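## Task

Take the culture plate labelled F01 out of the incubator and set it in out-nest O1. It must rest flat within the nest's locators, with its well A1 at the nest corner marked A1 and its lid sitting fully down on it. All other plates and lids must stay as they were. The incubator door must finish closed and latched by its catch. Nothing may rely on the robot holding it in place at the end. Release the plate and move the gripper away at the end.

## Robot and tools

Robot: a single four-axis plate-handling arm with one level two-finger gripper. Its joints, base to hand, are a vertical lift (0.000 to 0.550 m), a shoulder (-2.000 to 2.000 rad), an elbow (-2.800 to 2.800 rad) and a wrist yaw (-12.566 to 12.566 rad). The gripper can only turn about vertical; it cannot tilt. The commanded point, end_effector_position, lies midway between the rubber pads, 2 to 3 cm back from the fingertips. Fingers point along the gripper's +x and close along its y. Keep the elbow reading at least 0.4 rad away from 0, or the arm may fold and fault.

Scene frame: origin on the tabletop under the arm base, +z up, +y to the left when facing along +x. Result state lines give end_effector_position (metres) and end_effector_quat_wxyz in this frame; the printed position can be slightly wrong, more so at long reach. Joint positions lists lift (m), shoulder, elbow, wrist yaw (rad) and the pad gap (m). grip_measured is the measured finger opening on the command scale; readings may be off by about 1 mm for the whole scene.

The job: the incubator holds plates showing their IDs on the front face. Its door swings on by itself once pushed; if it swings far past 90 degrees its outer face can no longer be reached to push it closed, so push gently. On each labelled item, well A1 sits at the labelled short end, in the corner farther from the labelled long side. Typical order: open the door, find the named plate, grip it with its lid, carry it to O1 in the right orientation, set it level in the locators, release, then push the door shut until latched and retreat.

A ROW is 5 numbers, each in [-1, 1]: dx, dy, dz, rz, opening. dx, dy, dz, rz are an offset, not a pose, expressed in the gripper's own axes, measured from the gripper pose shown in the latest result (before any result in the scene shows it, or for later calls in the same reply, from where the robot is when the action starts). 1.0 equals 0.6 m for dx, dy, dz and 180 degrees for rz; rz turns from +x toward +y. Every row in one action counts from that same starting pose, not from the row before. Opening is absolute: +1 fully open (0.140 m), -1 closed (pads still 0.066 m apart). Full open to closed takes at least about 0.6 s. To hold something, command about 0.04 below grip_measured; smaller margins grip more softly. Pad force tops out near 18 N, and a fast close can squeeze harder.

Tools:
execute_actions {actions, pictures}: actions holds zero or one entry. Empty list: just report state. {"rows": [[5 numbers], ...], "steps": n}: up to 15 rows, n at most 15 (default 15), each row used for one 1/30 s step, the last row repeated to fill. {"steps": n} alone: a wait of up to 300 steps counted from the last result. pictures true/false chooses whether camera images come back. A refused call sends nothing.
move {target, speed}: target is one ROW (offset as above, plus absolute opening); the gripper follows a straight path there over 0.5 to 10 s, stopping at 10 s even if short. speed is m/s, 0.002 to 0.5, default 0.25; turning up to twice that in rad/s. It turns the short way. It does not avoid obstacles, may lag, stray, or exceed speed near full reach. The opening is sent at the start. The result adds a move: line with the ending (done, off_target, moving, held, fault) and limits (paced = sent pose clipped; held = some steps blocked, after which the arm may surge), plus distance from target.
wait {seconds}: 0 to 10 s, nothing new sent.
zoom_image {camera, region}: camera is cam_head_left, cam_head_right or cam_wrist (each 504x504); region [x0, y0, x1, y1] in pixels, top-left origin, at most 504 by 504.
finished_scene {scene}: ends the current scene (number) irrevocably and reports success; the next task follows.

Behaviour: each step the command is clipped to 70 mm and 16 degrees from the measured pose. After an action the arm continues only to the last clipped pose, so check the result and send the remainder. Zero offsets are not a pause; they pull the arm back to the reference pose. Repeating a small offset into something rigid does not press harder; into something yielding it does. Hand target lines show where the controller is heading. pose unreachable and HELD mark steps a clearance check altered or blocked. The simulation keeps running while you compose a reply.

Avoid: knocking or dropping anything off the table; fast impacts; targets deep past contact. Load limits: lift 55.8 N, shoulder 8.37 N m, elbow 4.18 N m, wrist yaw 1.39 N m, including held weight; hitting one stops the arm 10 s. Holding loads heats motors; a MOTOR HOT line appears at 85 °C and at 100 °C brakes engage (OVER-TEMPERATURE FAULT). Held parts may be tugged briefly, so grip firmly.

Each tool is called after ">>>" by a JSON object that holds its "op" and its "data", one argument or row to a line.

## Session

>>> {"op": "execute_actions", "data": {
  "actions": []
}}

Scene clock: 0.00 s of 9600.00 s.
end_effector_position=(+0.5783, +0.0153, +0.1000) grip_measured=+1.00 end_effector_quat_wxyz=(+0.801, -0.000, -0.000, +0.598)
Joint positions: [ 0.095 -0.992 -1.647 -2.362  0.14 ]
Hand target: +0.578, +0.015, +0.100; +0.801, -0.000, -0.000, +0.598

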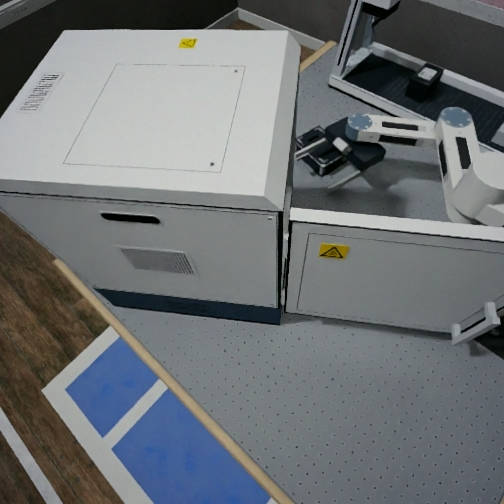

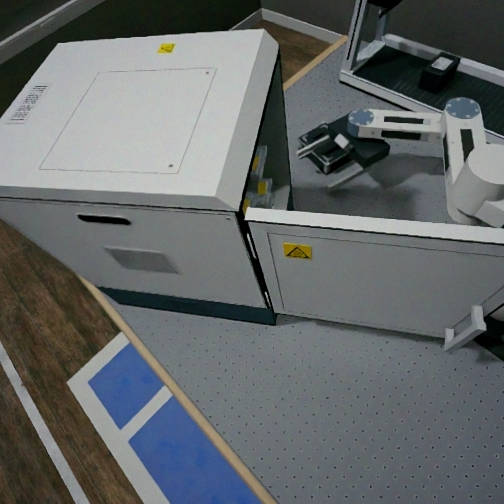

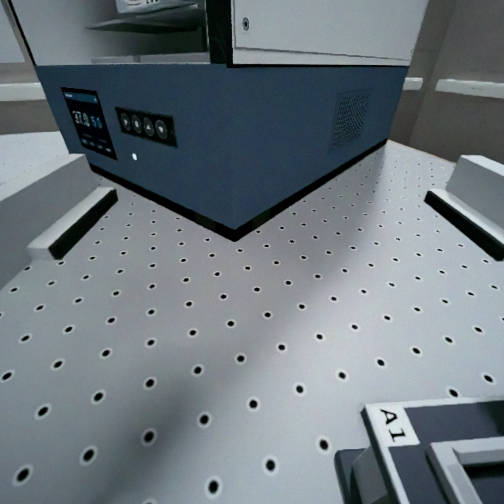

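>>> {"op": "move", "data": {
  "target": [-0.1,0,0.3,0.2,1]
}}

Scene clock: 7.87 s of 9600.00 s.
end_effector_position=(+0.5612, -0.0423, +0.2800) grip_measured=+1.00 end_effector_quat_wxyz=(+0.577, -0.000, -0.000, +0.816)
Joint positions: [ 0.275 -0.803 -2.224 -1.345  0.14 ]
Hand target: +0.561, -0.042, +0.280; +0.577, -0.000, -0.000, +0.816
Off the commanded pose: 0.000 m, 0 deg.
After step 90, 3.27 s passed at rest.
move: done

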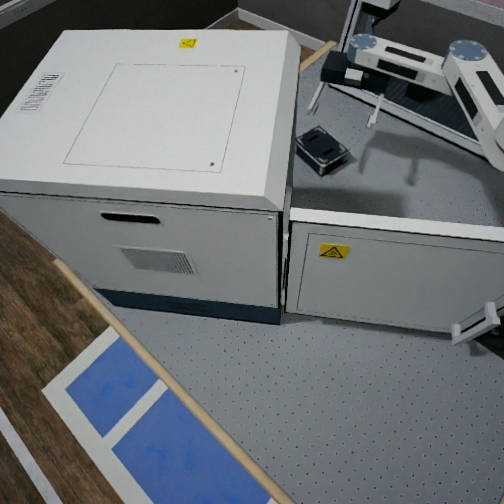

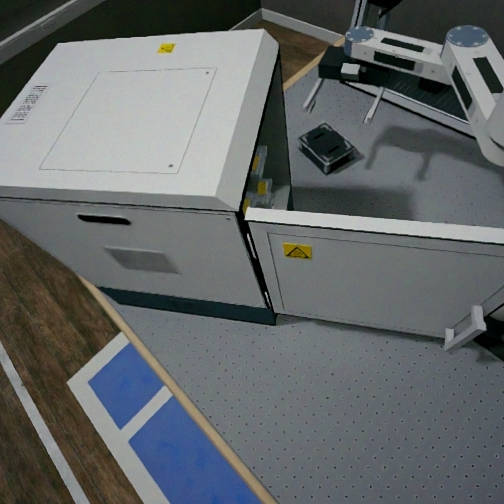

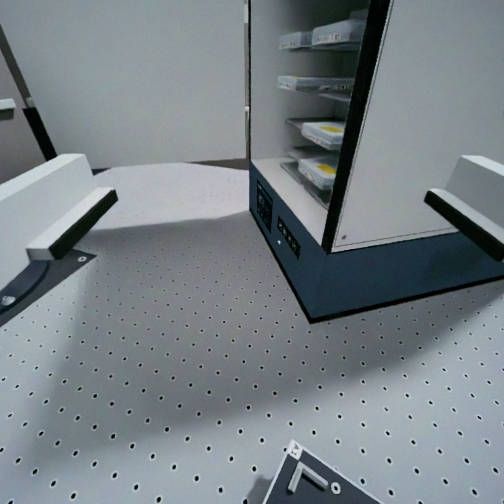

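>>> {"op": "move", "data": {
  "target": [0.2,0.2,0.0,-0.4,1]
}}

Scene clock: 24.40 s of 9600.00 s.
end_effector_position=(+0.4080, +0.0311, +0.2800) grip_measured=+1.00 end_effector_quat_wxyz=(+0.947, -0.000, -0.000, +0.321)
Joint positions: [ 0.275 -1.445 -0.496 -3.688  0.14 ]
Hand target: +0.408, +0.031, +0.280; +0.947, -0.000, -0.000, +0.321
Off the commanded pose: 0.000 m, 0 deg.
After step 90, 10.67 s passed at rest.
move: done

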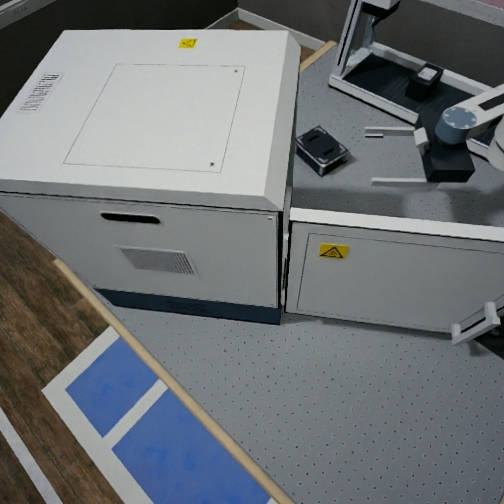

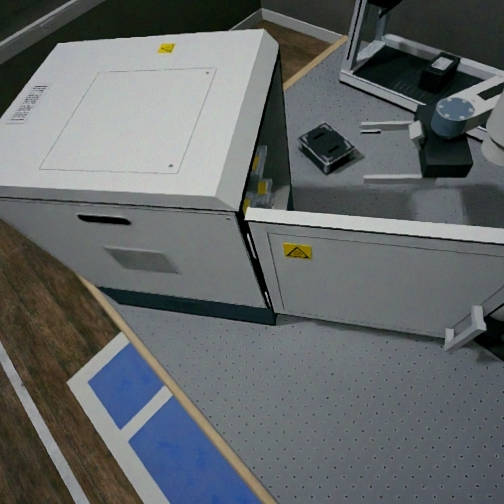

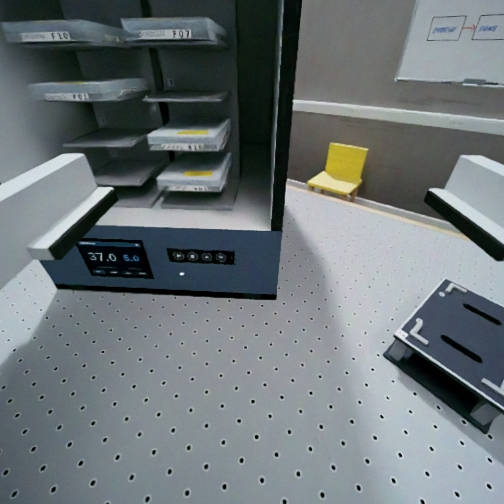

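>>> {"op": "move", "data": {
  "target": [0.17,0,0.0,-0.014,1]
}}

>>> {"op": "move", "data": {
  "target": [0,0.3,0.0,0,1],
  "speed": 0.12
}}

Scene clock: 41.00 s of 9600.00 s.
end_effector_position=(+0.4891, +0.0931, +0.2800) grip_measured=+1.00 end_effector_quat_wxyz=(+0.954, -0.000, -0.000, +0.300)
Joint positions: [ 0.275 -0.933 -0.774 -3.967  0.14 ]
Hand target: +0.489, +0.093, +0.280; +0.954, -0.000, -0.000, +0.300
Off the commanded pose: 0.000 m, 0 deg.
After step 90, 12.70 s passed at rest.
move: done

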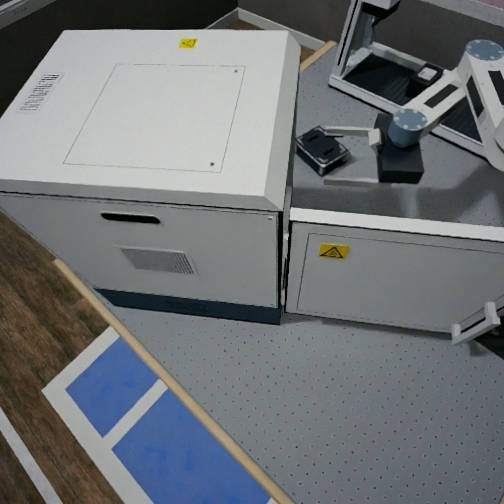

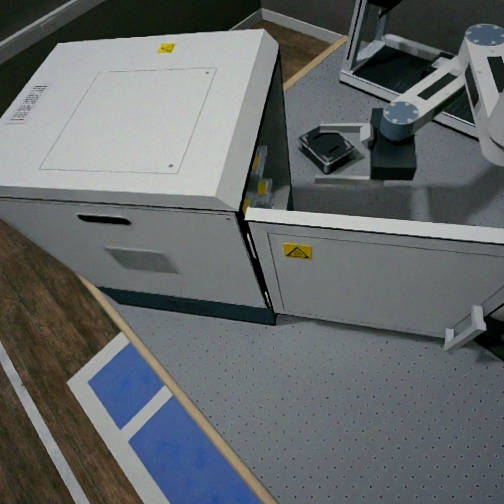

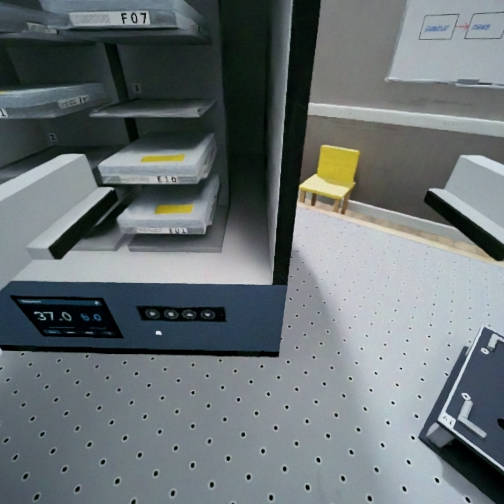

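Scene clock: 42.83 s of 9600.00 s.
end_effector_position=(+0.3861, +0.2407, +0.2800) grip_measured=+1.00 end_effector_quat_wxyz=(+0.954, -0.000, -0.000, +0.300)
Joint positions: [ 0.275  0.021 -0.721 -4.973  0.14 ]
Hand target: +0.386, +0.241, +0.280; +0.954, -0.000, -0.000, +0.300
Off the commanded pose: 0.000 m, 0 deg.
move: done

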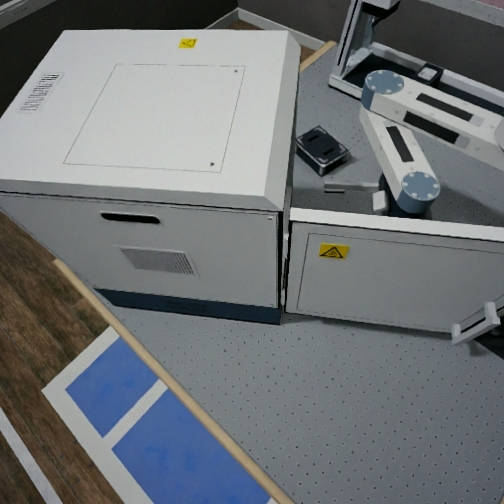

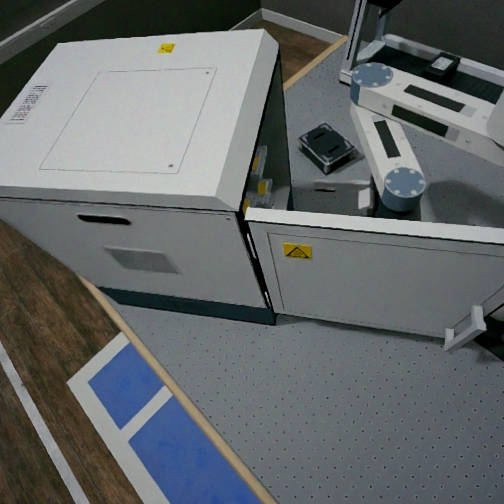

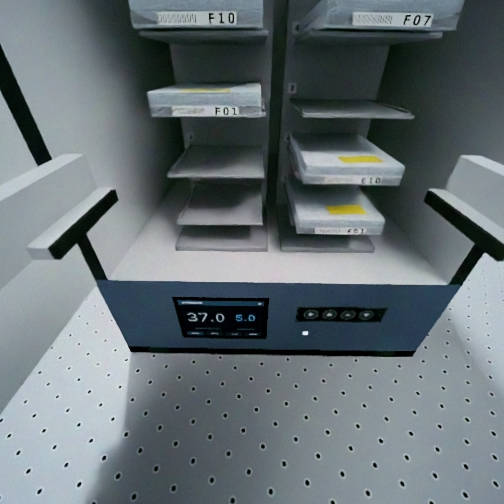

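>>> {"op": "move", "data": {
  "target": [0.13,0.07,0.036,-0.005,-0.03],
  "speed": 0.1
}}

Scene clock: 59.27 s of 9600.00 s.
end_effector_position=(+0.4260, +0.3198, +0.3017) grip_measured=-0.03 end_effector_quat_wxyz=(+0.956, -0.000, -0.000, +0.293)
Joint positions: [ 0.297  0.169 -1.112 -4.746  0.102]
Hand target: +0.426, +0.320, +0.302; +0.956, -0.000, -0.000, +0.293
Off the commanded pose: 0.000 m, 0 deg.
After step 90, 12.23 s passed at rest.
move: done

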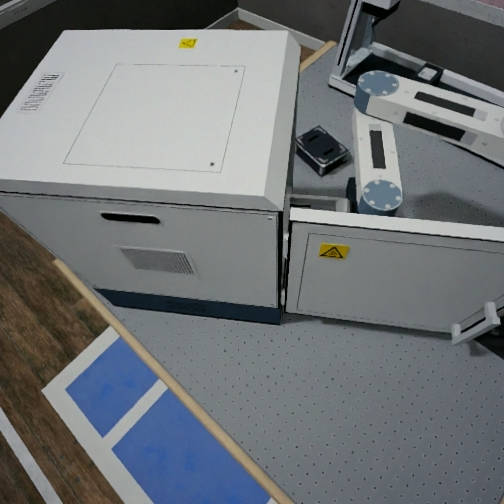

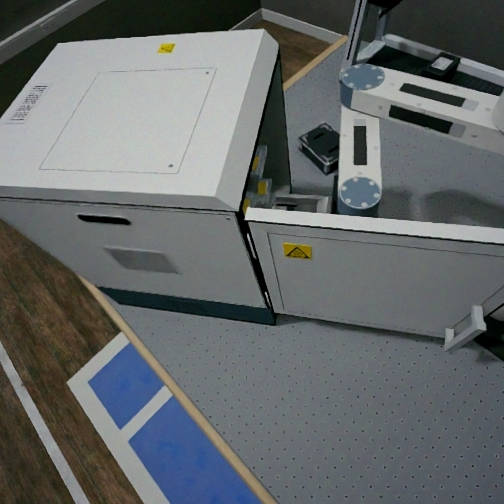

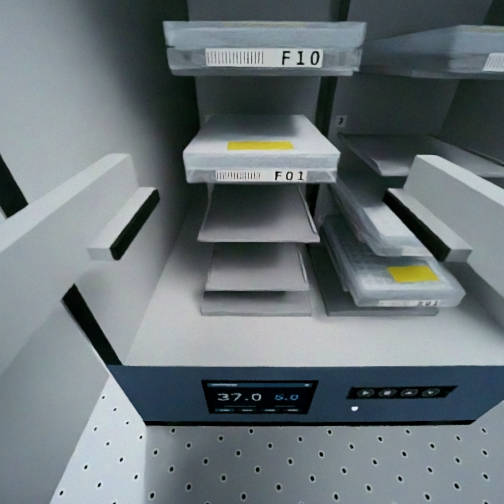

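>>> {"op": "move", "data": {
  "target": [0.065,0.002,-0.005,-0.003,-0.1],
  "speed": 0.04
}}

>>> {"op": "zoom_image", "data": {
  "camera": "cam_wrist",
  "region": [90,100,470,290]
}}

Scene clock: 69.80 s of 9600.00 s.
end_effector_position=(+0.4579, +0.3425, +0.2987) grip_measured=-0.10 end_effector_quat_wxyz=(+0.958, -0.000, -0.000, +0.288)
Joint positions: [ 0.294  0.185 -1.284 -4.6    0.099]
Hand target: +0.458, +0.343, +0.299; +0.958, -0.000, -0.000, +0.288
Off the commanded pose: 0.000 m, 0 deg.
After step 90, 6.33 s passed at rest.
move: done

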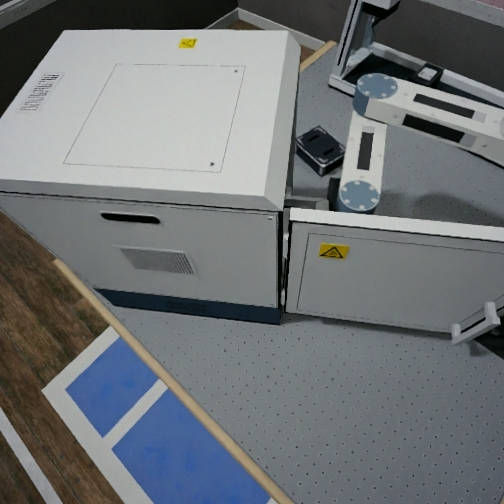

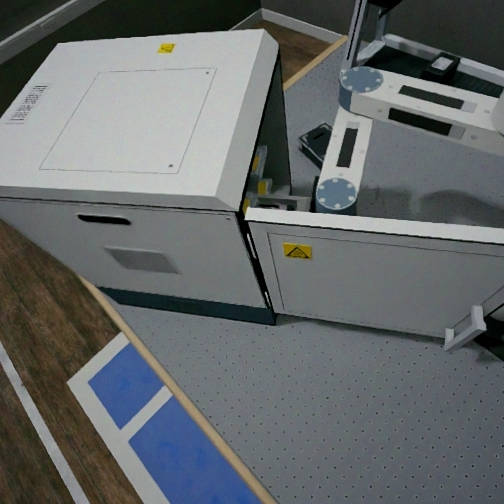

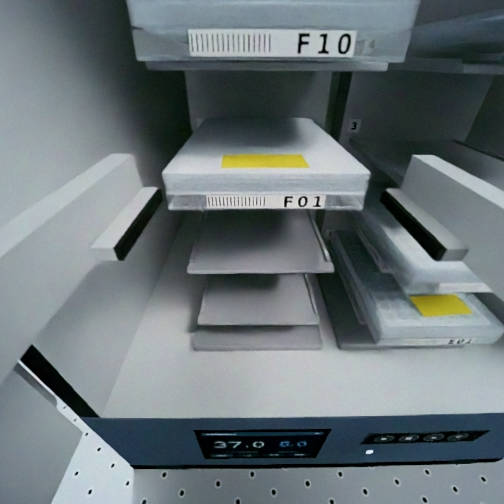

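Region (90, 100, 470, 290) of cam_wrist's 504x504 image, scaled by 1.326, with more detail than that image has.

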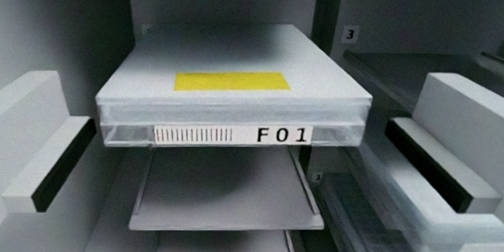

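>>> {"op": "move", "data": {
  "target": [0.075,0.004,-0.002,0,-0.1],
  "speed": 0.03
}}

Scene clock: 78.20 s of 9600.00 s.
end_effector_position=(+0.4942, +0.3692, +0.2975) grip_measured=-0.10 end_effector_quat_wxyz=(+0.958, -0.000, -0.000, +0.288)
Joint positions: [ 0.293  0.226 -1.498 -4.427  0.099]
Hand target: +0.494, +0.369, +0.297; +0.958, -0.000, -0.000, +0.288
Off the commanded pose: 0.000 m, 0 deg.
After step 90, 3.67 s passed at rest.
move: done

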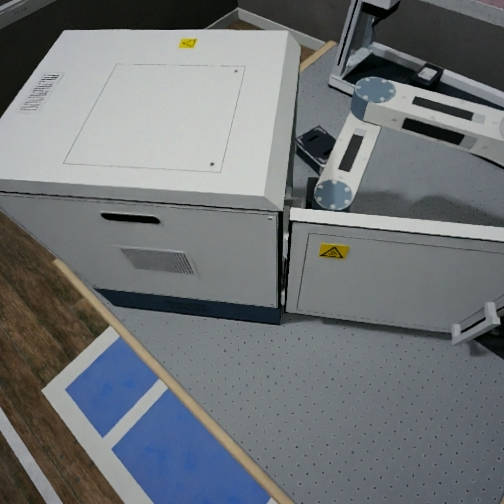

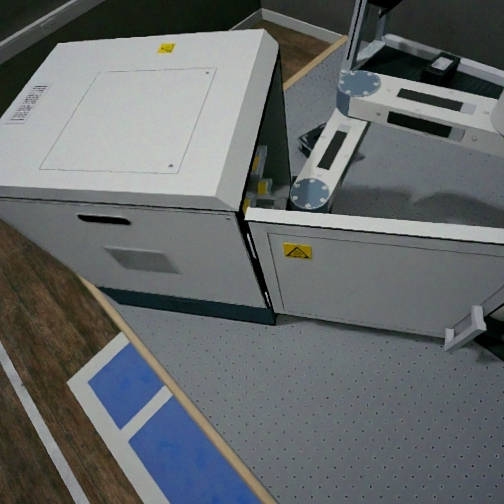

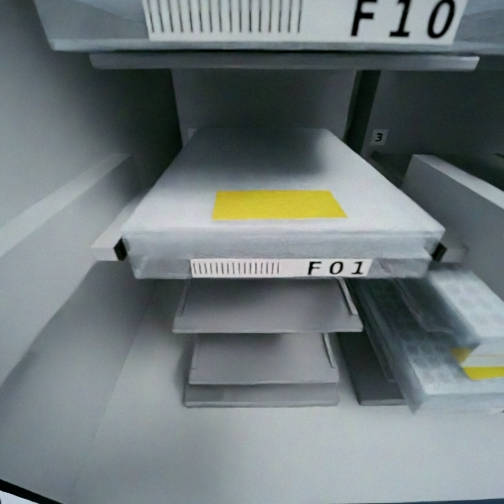

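>>> {"op": "move", "data": {
  "target": [0.055,0.002,-0.0022,0,-0.1],
  "speed": 0.03
}}

>>> {"op": "move", "data": {
  "target": [0,0,0,0,-0.5]
}}

Scene clock: 85.47 s of 9600.00 s.
end_effector_position=(+0.5212, +0.3883, +0.2963) grip_measured=-0.10 end_effector_quat_wxyz=(+0.958, -0.000, -0.000, +0.287)
Joint positions: [ 0.291  0.27  -1.671 -4.299  0.099]
Hand target: +0.521, +0.388, +0.296; +0.958, -0.000, -0.000, +0.288
Off the commanded pose: 0.000 m, 0 deg.
After step 90, 2.93 s passed at rest.
move: done

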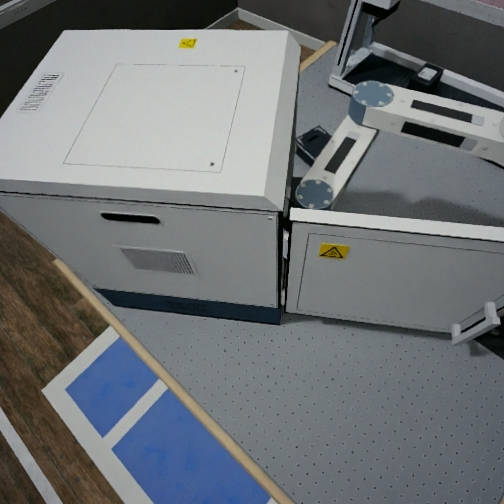

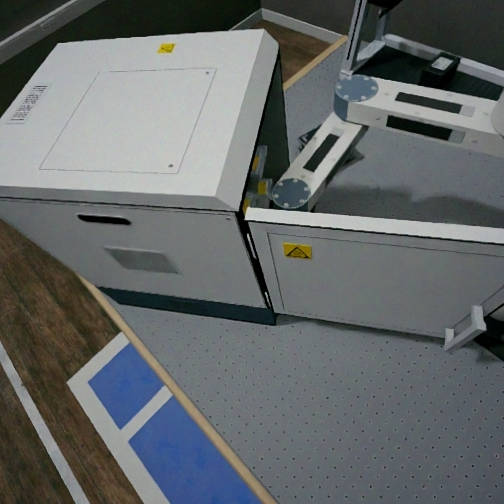

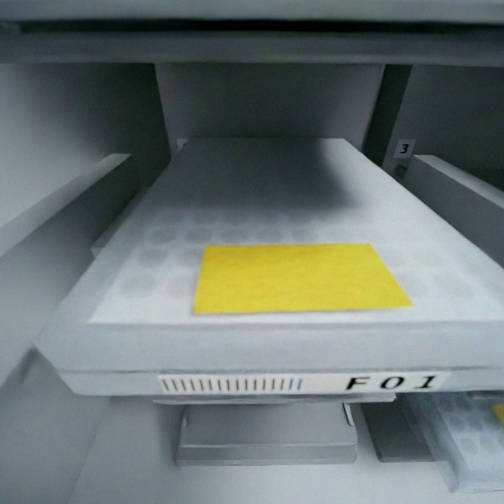

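Scene clock: 85.97 s of 9600.00 s.
end_effector_position=(+0.5211, +0.3884, +0.2963) grip_measured=-0.24 end_effector_quat_wxyz=(+0.958, -0.000, -0.000, +0.288)
Joint positions: [ 0.291  0.27  -1.671 -4.298  0.094]
Hand target: +0.521, +0.388, +0.296; +0.958, -0.000, -0.000, +0.287
Off the commanded pose: 0.000 m, 0 deg.
move: done

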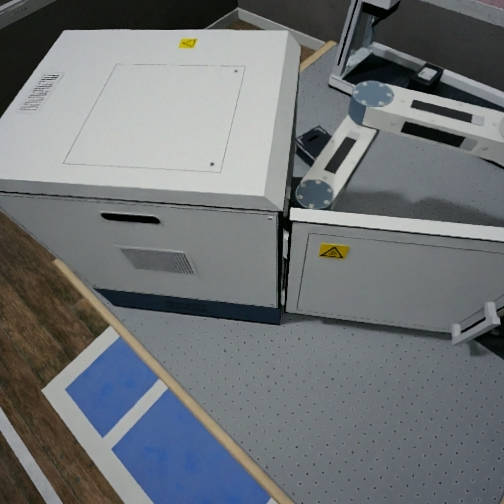

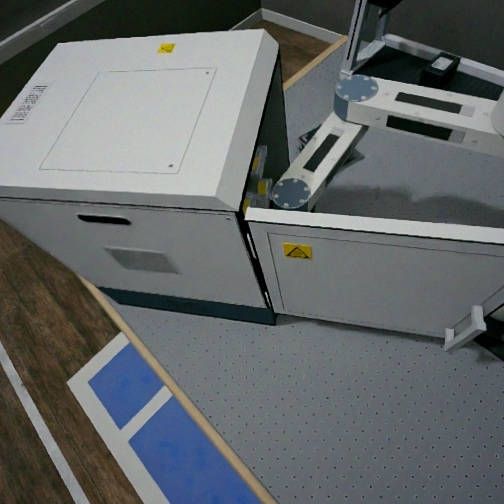

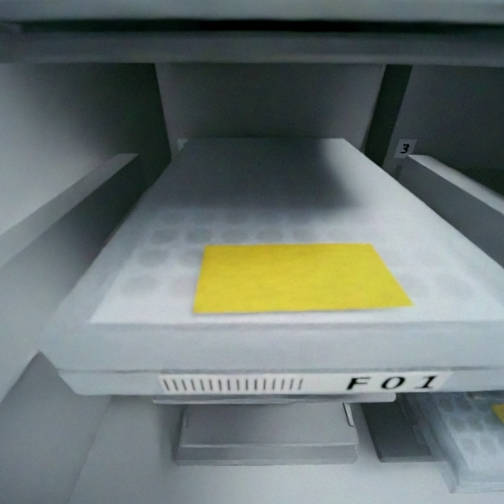

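>>> {"op": "move", "data": {
  "target": [0,0,0,0,-0.12]
}}

>>> {"op": "move", "data": {
  "target": [0,0,0.003,0,-0.12],
  "speed": 0.01
}}

>>> {"op": "move", "data": {
  "target": [0,0,0,0,-0.5]
}}

Scene clock: 91.37 s of 9600.00 s.
end_effector_position=(+0.5211, +0.3884, +0.2963) grip_measured=-0.12 end_effector_quat_wxyz=(+0.958, -0.000, -0.000, +0.288)
Joint positions: [ 0.291  0.27  -1.671 -4.298  0.099]
Hand target: +0.521, +0.388, +0.296; +0.958, -0.000, -0.000, +0.288
Off the commanded pose: 0.000 m, 0 deg.
After step 90, 1.70 s passed at rest.
move: done

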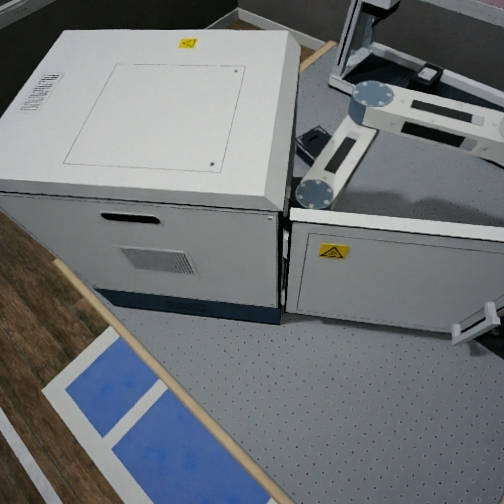

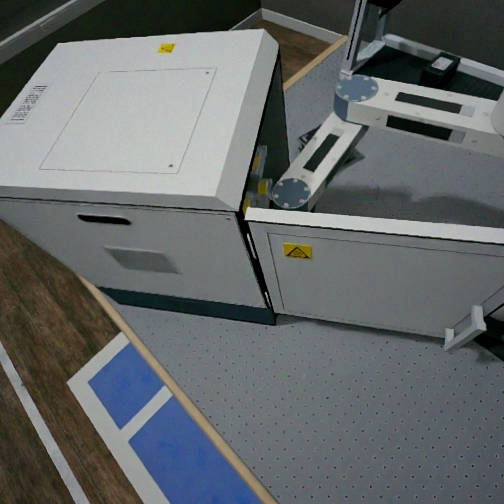

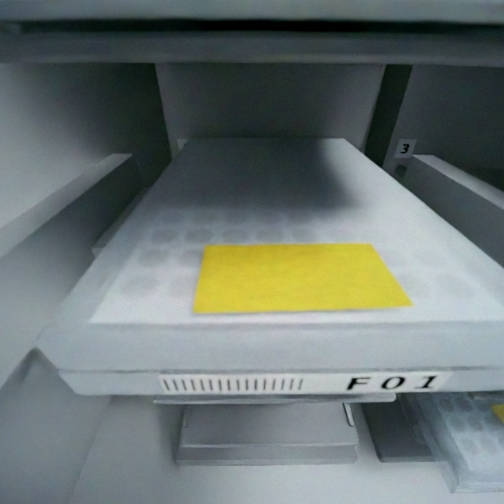

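Scene clock: 92.07 s of 9600.00 s.
end_effector_position=(+0.5211, +0.3884, +0.2980) grip_measured=-0.12 end_effector_quat_wxyz=(+0.958, -0.000, -0.000, +0.288)
Joint positions: [ 0.293  0.27  -1.671 -4.298  0.099]
Hand target: +0.521, +0.388, +0.298; +0.958, -0.000, -0.000, +0.288
Off the commanded pose: 0.000 m, 0 deg.
move: done

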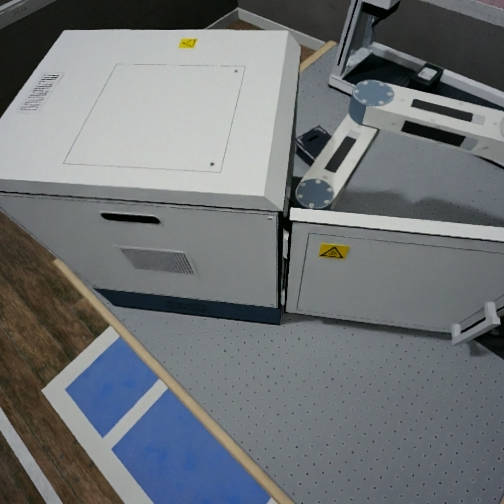

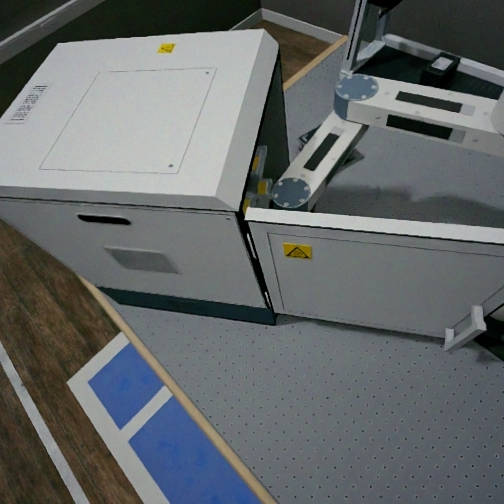

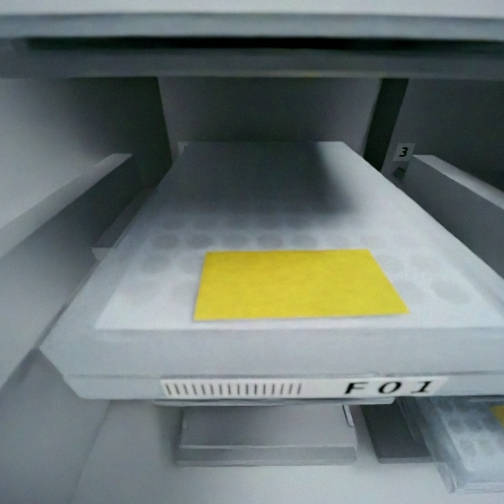

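Scene clock: 92.57 s of 9600.00 s.
end_effector_position=(+0.5211, +0.3884, +0.2980) grip_measured=-0.28 end_effector_quat_wxyz=(+0.958, -0.000, -0.000, +0.288)
Joint positions: [ 0.293  0.27  -1.671 -4.297  0.093]
Hand target: +0.521, +0.388, +0.298; +0.958, -0.000, -0.000, +0.288
Off the commanded pose: 0.000 m, 0 deg.
move: done

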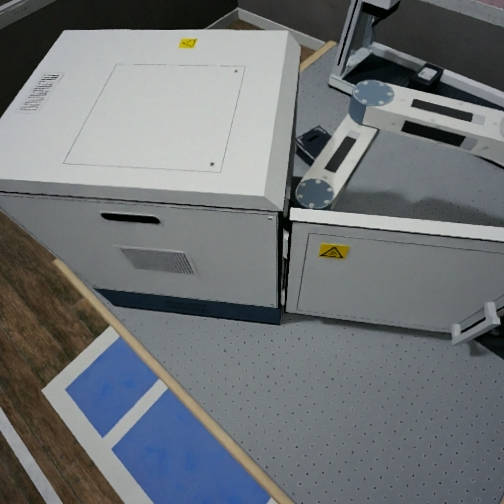

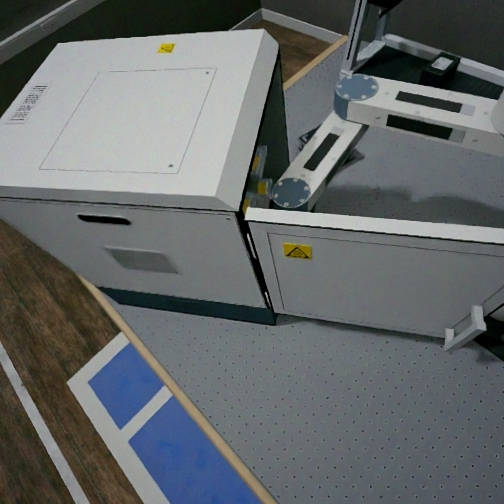

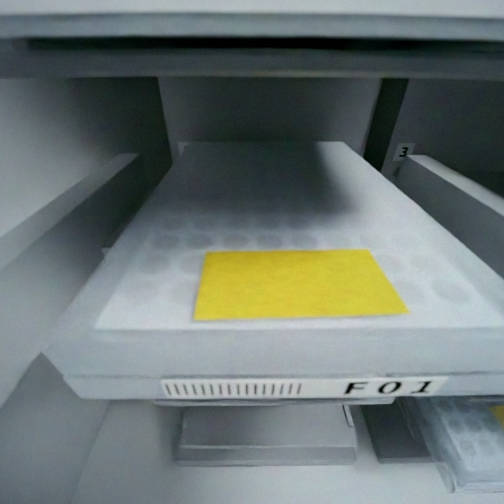

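First was shelf, now rails; a bit higher.

>>> {"op": "execute_actions", "data": {
  "actions": [
    {"rows":[[0,0,0,0,-0.18],[0,0,0,0,-0.18],[0,0,0,0,-0.18],[0,0,0,0,-0.18],[0,0,0,0,-0.18],[0,0,0.003,0,-0.18]]}
  ],
  "pictures": false
}}

>>> {"op": "move", "data": {
  "target": [0,0,0,0,-0.5]
}}

Scene clock: 100.47 s of 9600.00 s.
end_effector_position=(+0.5211, +0.3884, +0.2999) grip_measured=-0.18 end_effector_quat_wxyz=(+0.958, -0.000, -0.000, +0.288)
Joint positions: [ 0.295  0.27  -1.671 -4.297  0.096]
Hand target: +0.521, +0.388, +0.300; +0.958, -0.000, -0.000, +0.288
Off the commanded pose: 0.000 m, 0 deg.
Steps of this call (steps 1 to 90: nothing new was sent; then 4.40 s passed at rest; steps 91 to 105: all 15 steps of this action). Readings (end_effector_position):
91: (+0.5211, +0.3884, +0.2980)
92: (+0.5211, +0.3884, +0.2980)
94: (+0.5211, +0.3884, +0.2980)
98: (+0.5211, +0.3884, +0.2999)
105: the state above

Scene clock: 101.20 s of 9600.00 s.
end_effector_position=(+0.5211, +0.3884, +0.2999) grip_measured=-0.47 end_effector_quat_wxyz=(+0.958, -0.000, -0.000, +0.288)
Joint positions: [ 0.295  0.27  -1.671 -4.297  0.086]
Hand target: +0.521, +0.388, +0.300; +0.958, -0.000, -0.000, +0.288
Off the commanded pose: 0.000 m, 0 deg.
move: done

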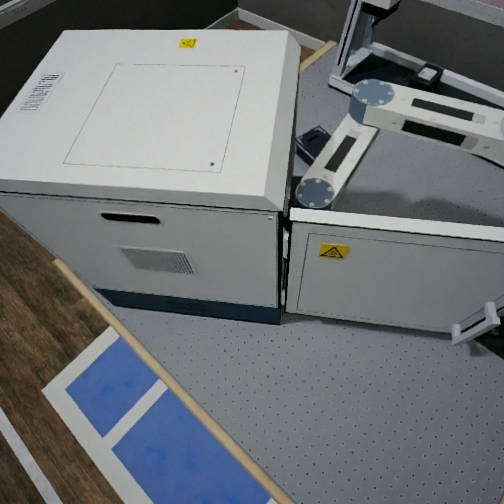

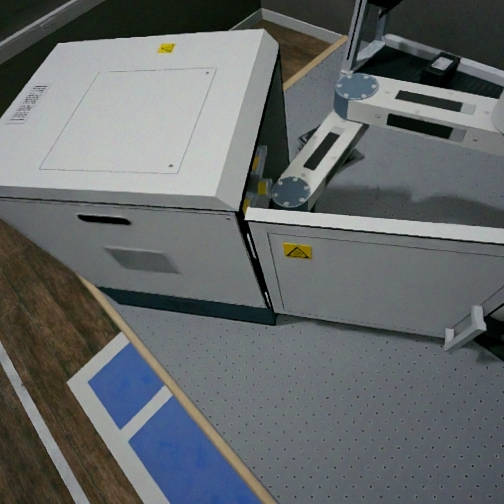

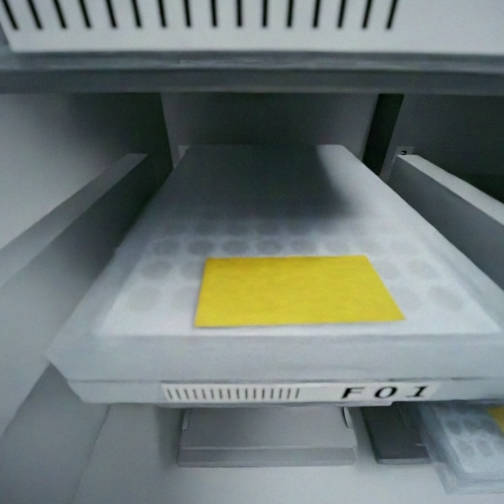

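>>> {"op": "move", "data": {
  "target": [0,0,0.008,0,-0.52],
  "speed": 0.01
}}

Scene clock: 104.20 s of 9600.00 s.
end_effector_position=(+0.5211, +0.3884, +0.3047) grip_measured=-0.47 end_effector_quat_wxyz=(+0.958, -0.000, -0.000, +0.288)
Joint positions: [ 0.3    0.27  -1.671 -4.297  0.086]
Hand target: +0.521, +0.388, +0.305; +0.958, -0.000, -0.000, +0.288
Off the commanded pose: 0.000 m, 0 deg.
move: done

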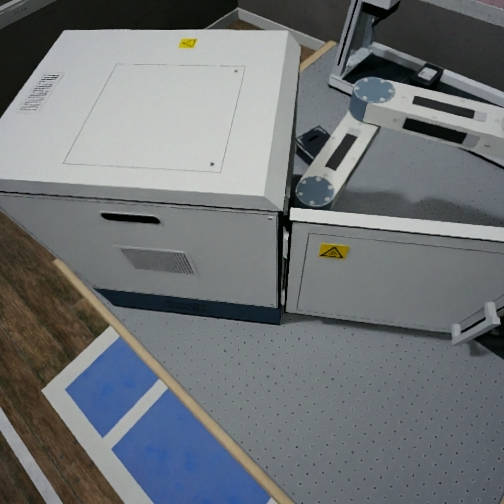

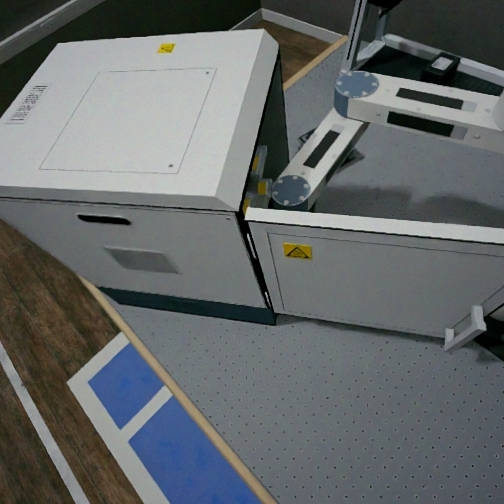

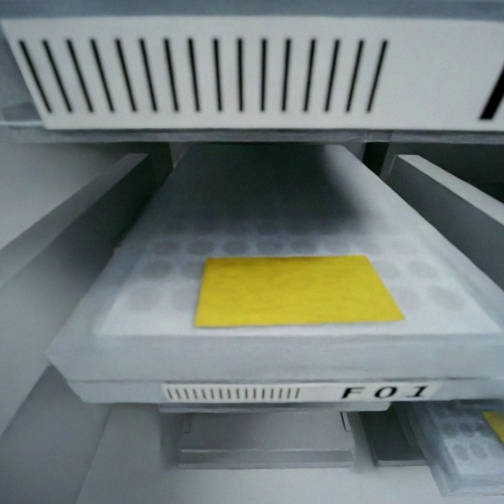

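>>> {"op": "move", "data": {
  "target": [-0.35,0,0,0,-0.52],
  "speed": 0.08
}}

>>> {"op": "move", "data": {
  "target": [0,-0.42,0,0,-0.52],
  "speed": 0.1
}}

>>> {"op": "zoom_image", "data": {
  "camera": "cam_head_right",
  "region": [280,40,480,190]
}}

Scene clock: 115.63 s of 9600.00 s.
end_effector_position=(+0.3460, +0.2725, +0.3046) grip_measured=-0.47 end_effector_quat_wxyz=(+0.957, -0.000, -0.000, +0.288)
Joint positions: [ 0.3    0.305 -0.786 -5.217  0.086]
Hand target: +0.346, +0.273, +0.305; +0.958, -0.000, -0.000, +0.288
Off the commanded pose: 0.000 m, 0 deg.
After step 90, 5.53 s passed at rest.
move: done

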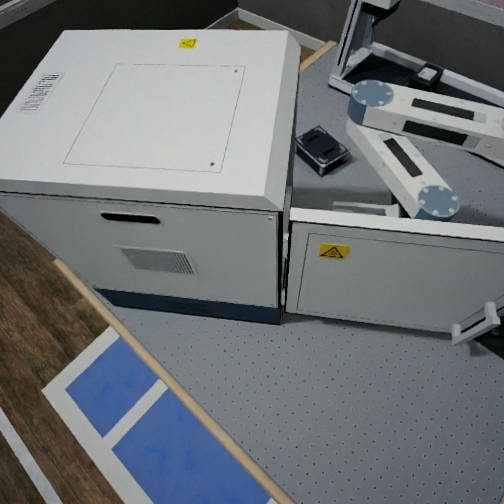

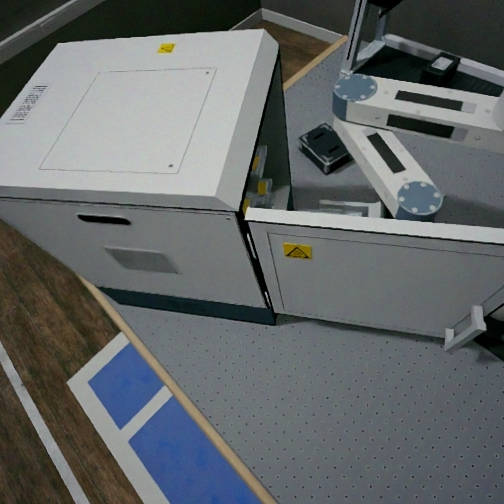

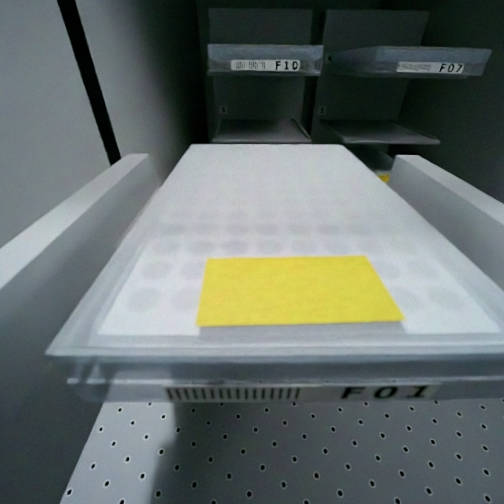

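Scene clock: 118.43 s of 9600.00 s.
end_effector_position=(+0.4851, +0.0623, +0.3046) grip_measured=-0.47 end_effector_quat_wxyz=(+0.958, -0.000, -0.000, +0.288)
Joint positions: [ 0.3   -1.08  -0.749 -3.869  0.086]
Hand target: +0.485, +0.062, +0.305; +0.957, -0.000, -0.000, +0.288
Off the commanded pose: 0.000 m, 0 deg.
move: done

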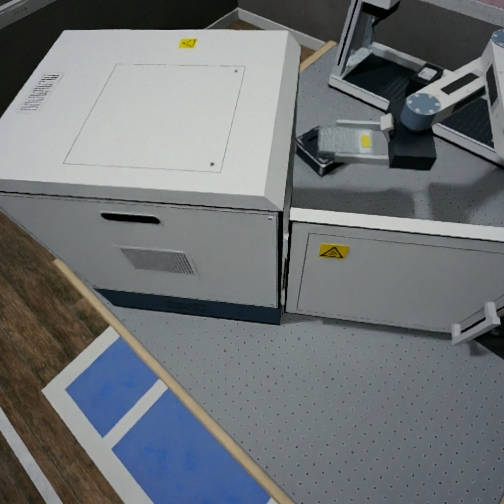

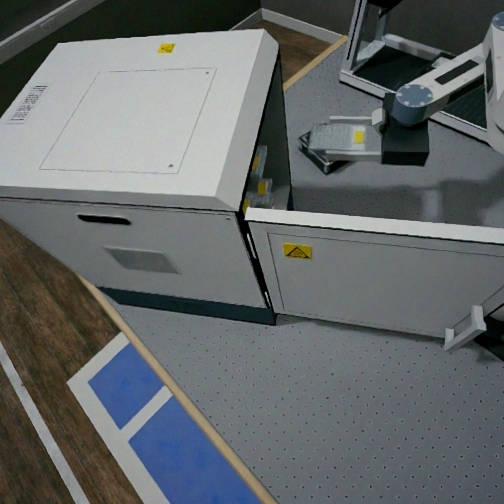

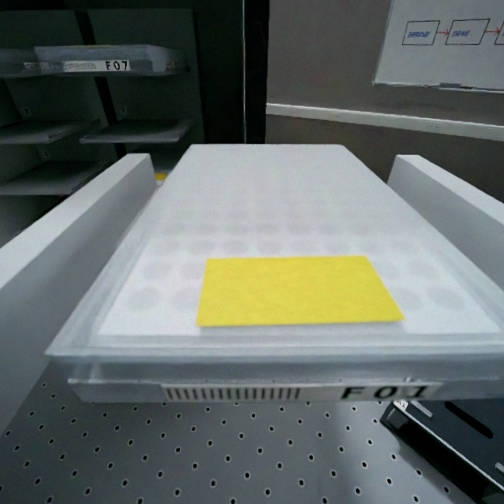

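Region (280, 40, 480, 190) of cam_head_right's 504x504 image, scaled by 2.520, with more detail than that image has; it fills the top 378 rows of this view, and the rest is white.

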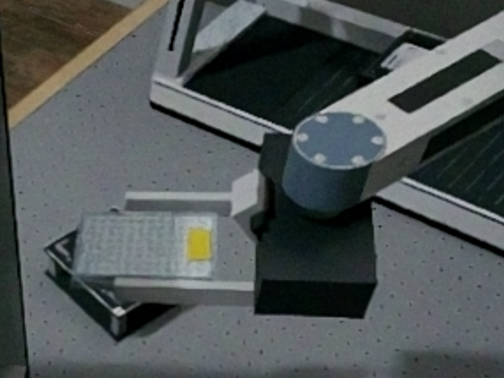

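>>> {"op": "move", "data": {
  "target": [0.108,-0.395,-0.3,-0.22,-0.52],
  "speed": 0.12
}}

Scene clock: 128.80 s of 9600.00 s.
end_effector_position=(+0.6699, -0.0998, +0.1246) grip_measured=-0.47 end_effector_quat_wxyz=(+0.999, -0.000, -0.000, -0.054)
Joint positions: [ 0.12  -0.95  -1.554 -3.887  0.086]
Hand target: +0.670, -0.100, +0.125; +0.999, -0.000, -0.000, -0.053
Off the commanded pose: 0.000 m, 0 deg.
After step 90, 4.20 s passed at rest.
move: done

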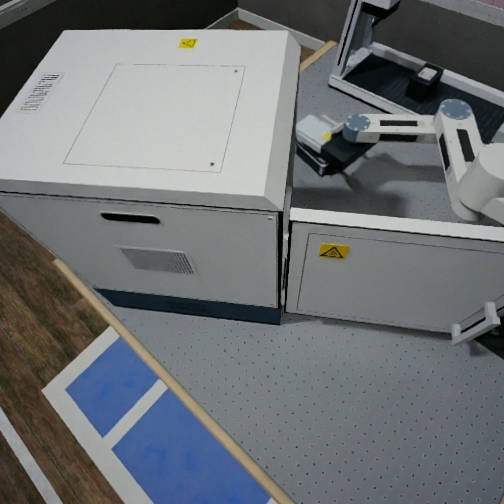

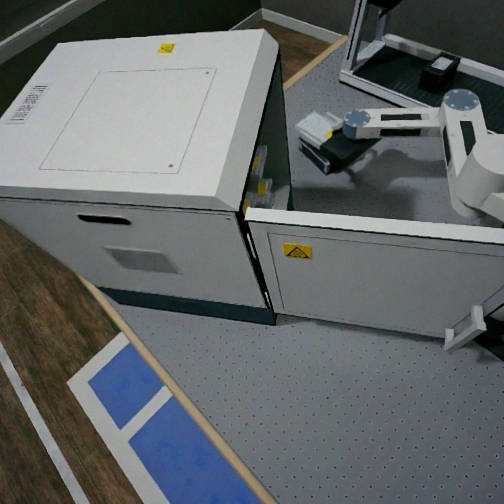

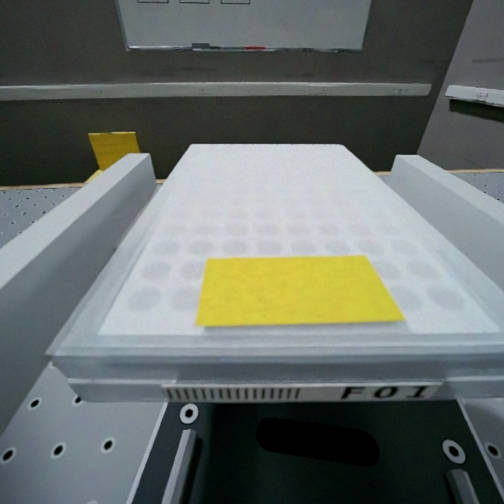

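>>> {"op": "move", "data": {
  "target": [-0.055,-0.033,-0.06,-0.041,-0.52],
  "speed": 0.05
}}

Scene clock: 136.03 s of 9600.00 s.
end_effector_position=(+0.6350, -0.1159, +0.0885) grip_measured=-0.47 end_effector_quat_wxyz=(+0.993, -0.000, -0.000, -0.118)
Joint positions: [ 0.084 -1.035 -1.39  -4.094  0.086]
Hand target: +0.635, -0.116, +0.089; +0.993, -0.000, -0.000, -0.118
Off the commanded pose: 0.000 m, 0 deg.
After step 90, 2.70 s passed at rest.
move: done

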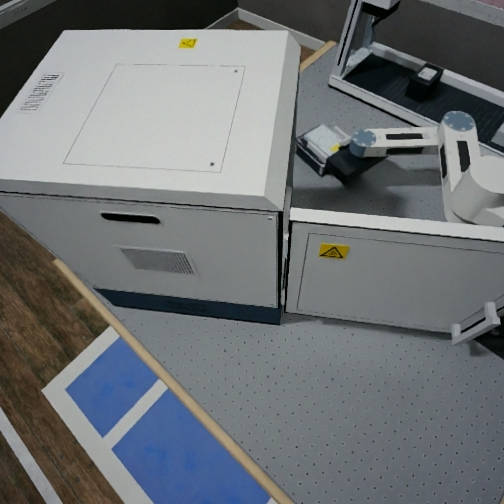

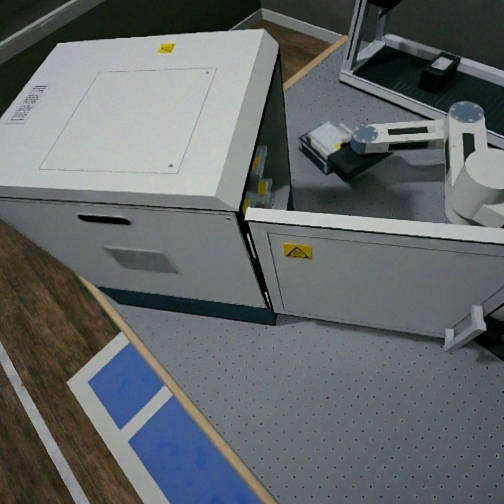

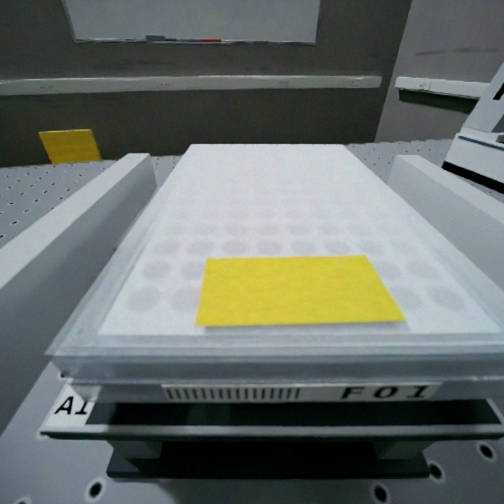

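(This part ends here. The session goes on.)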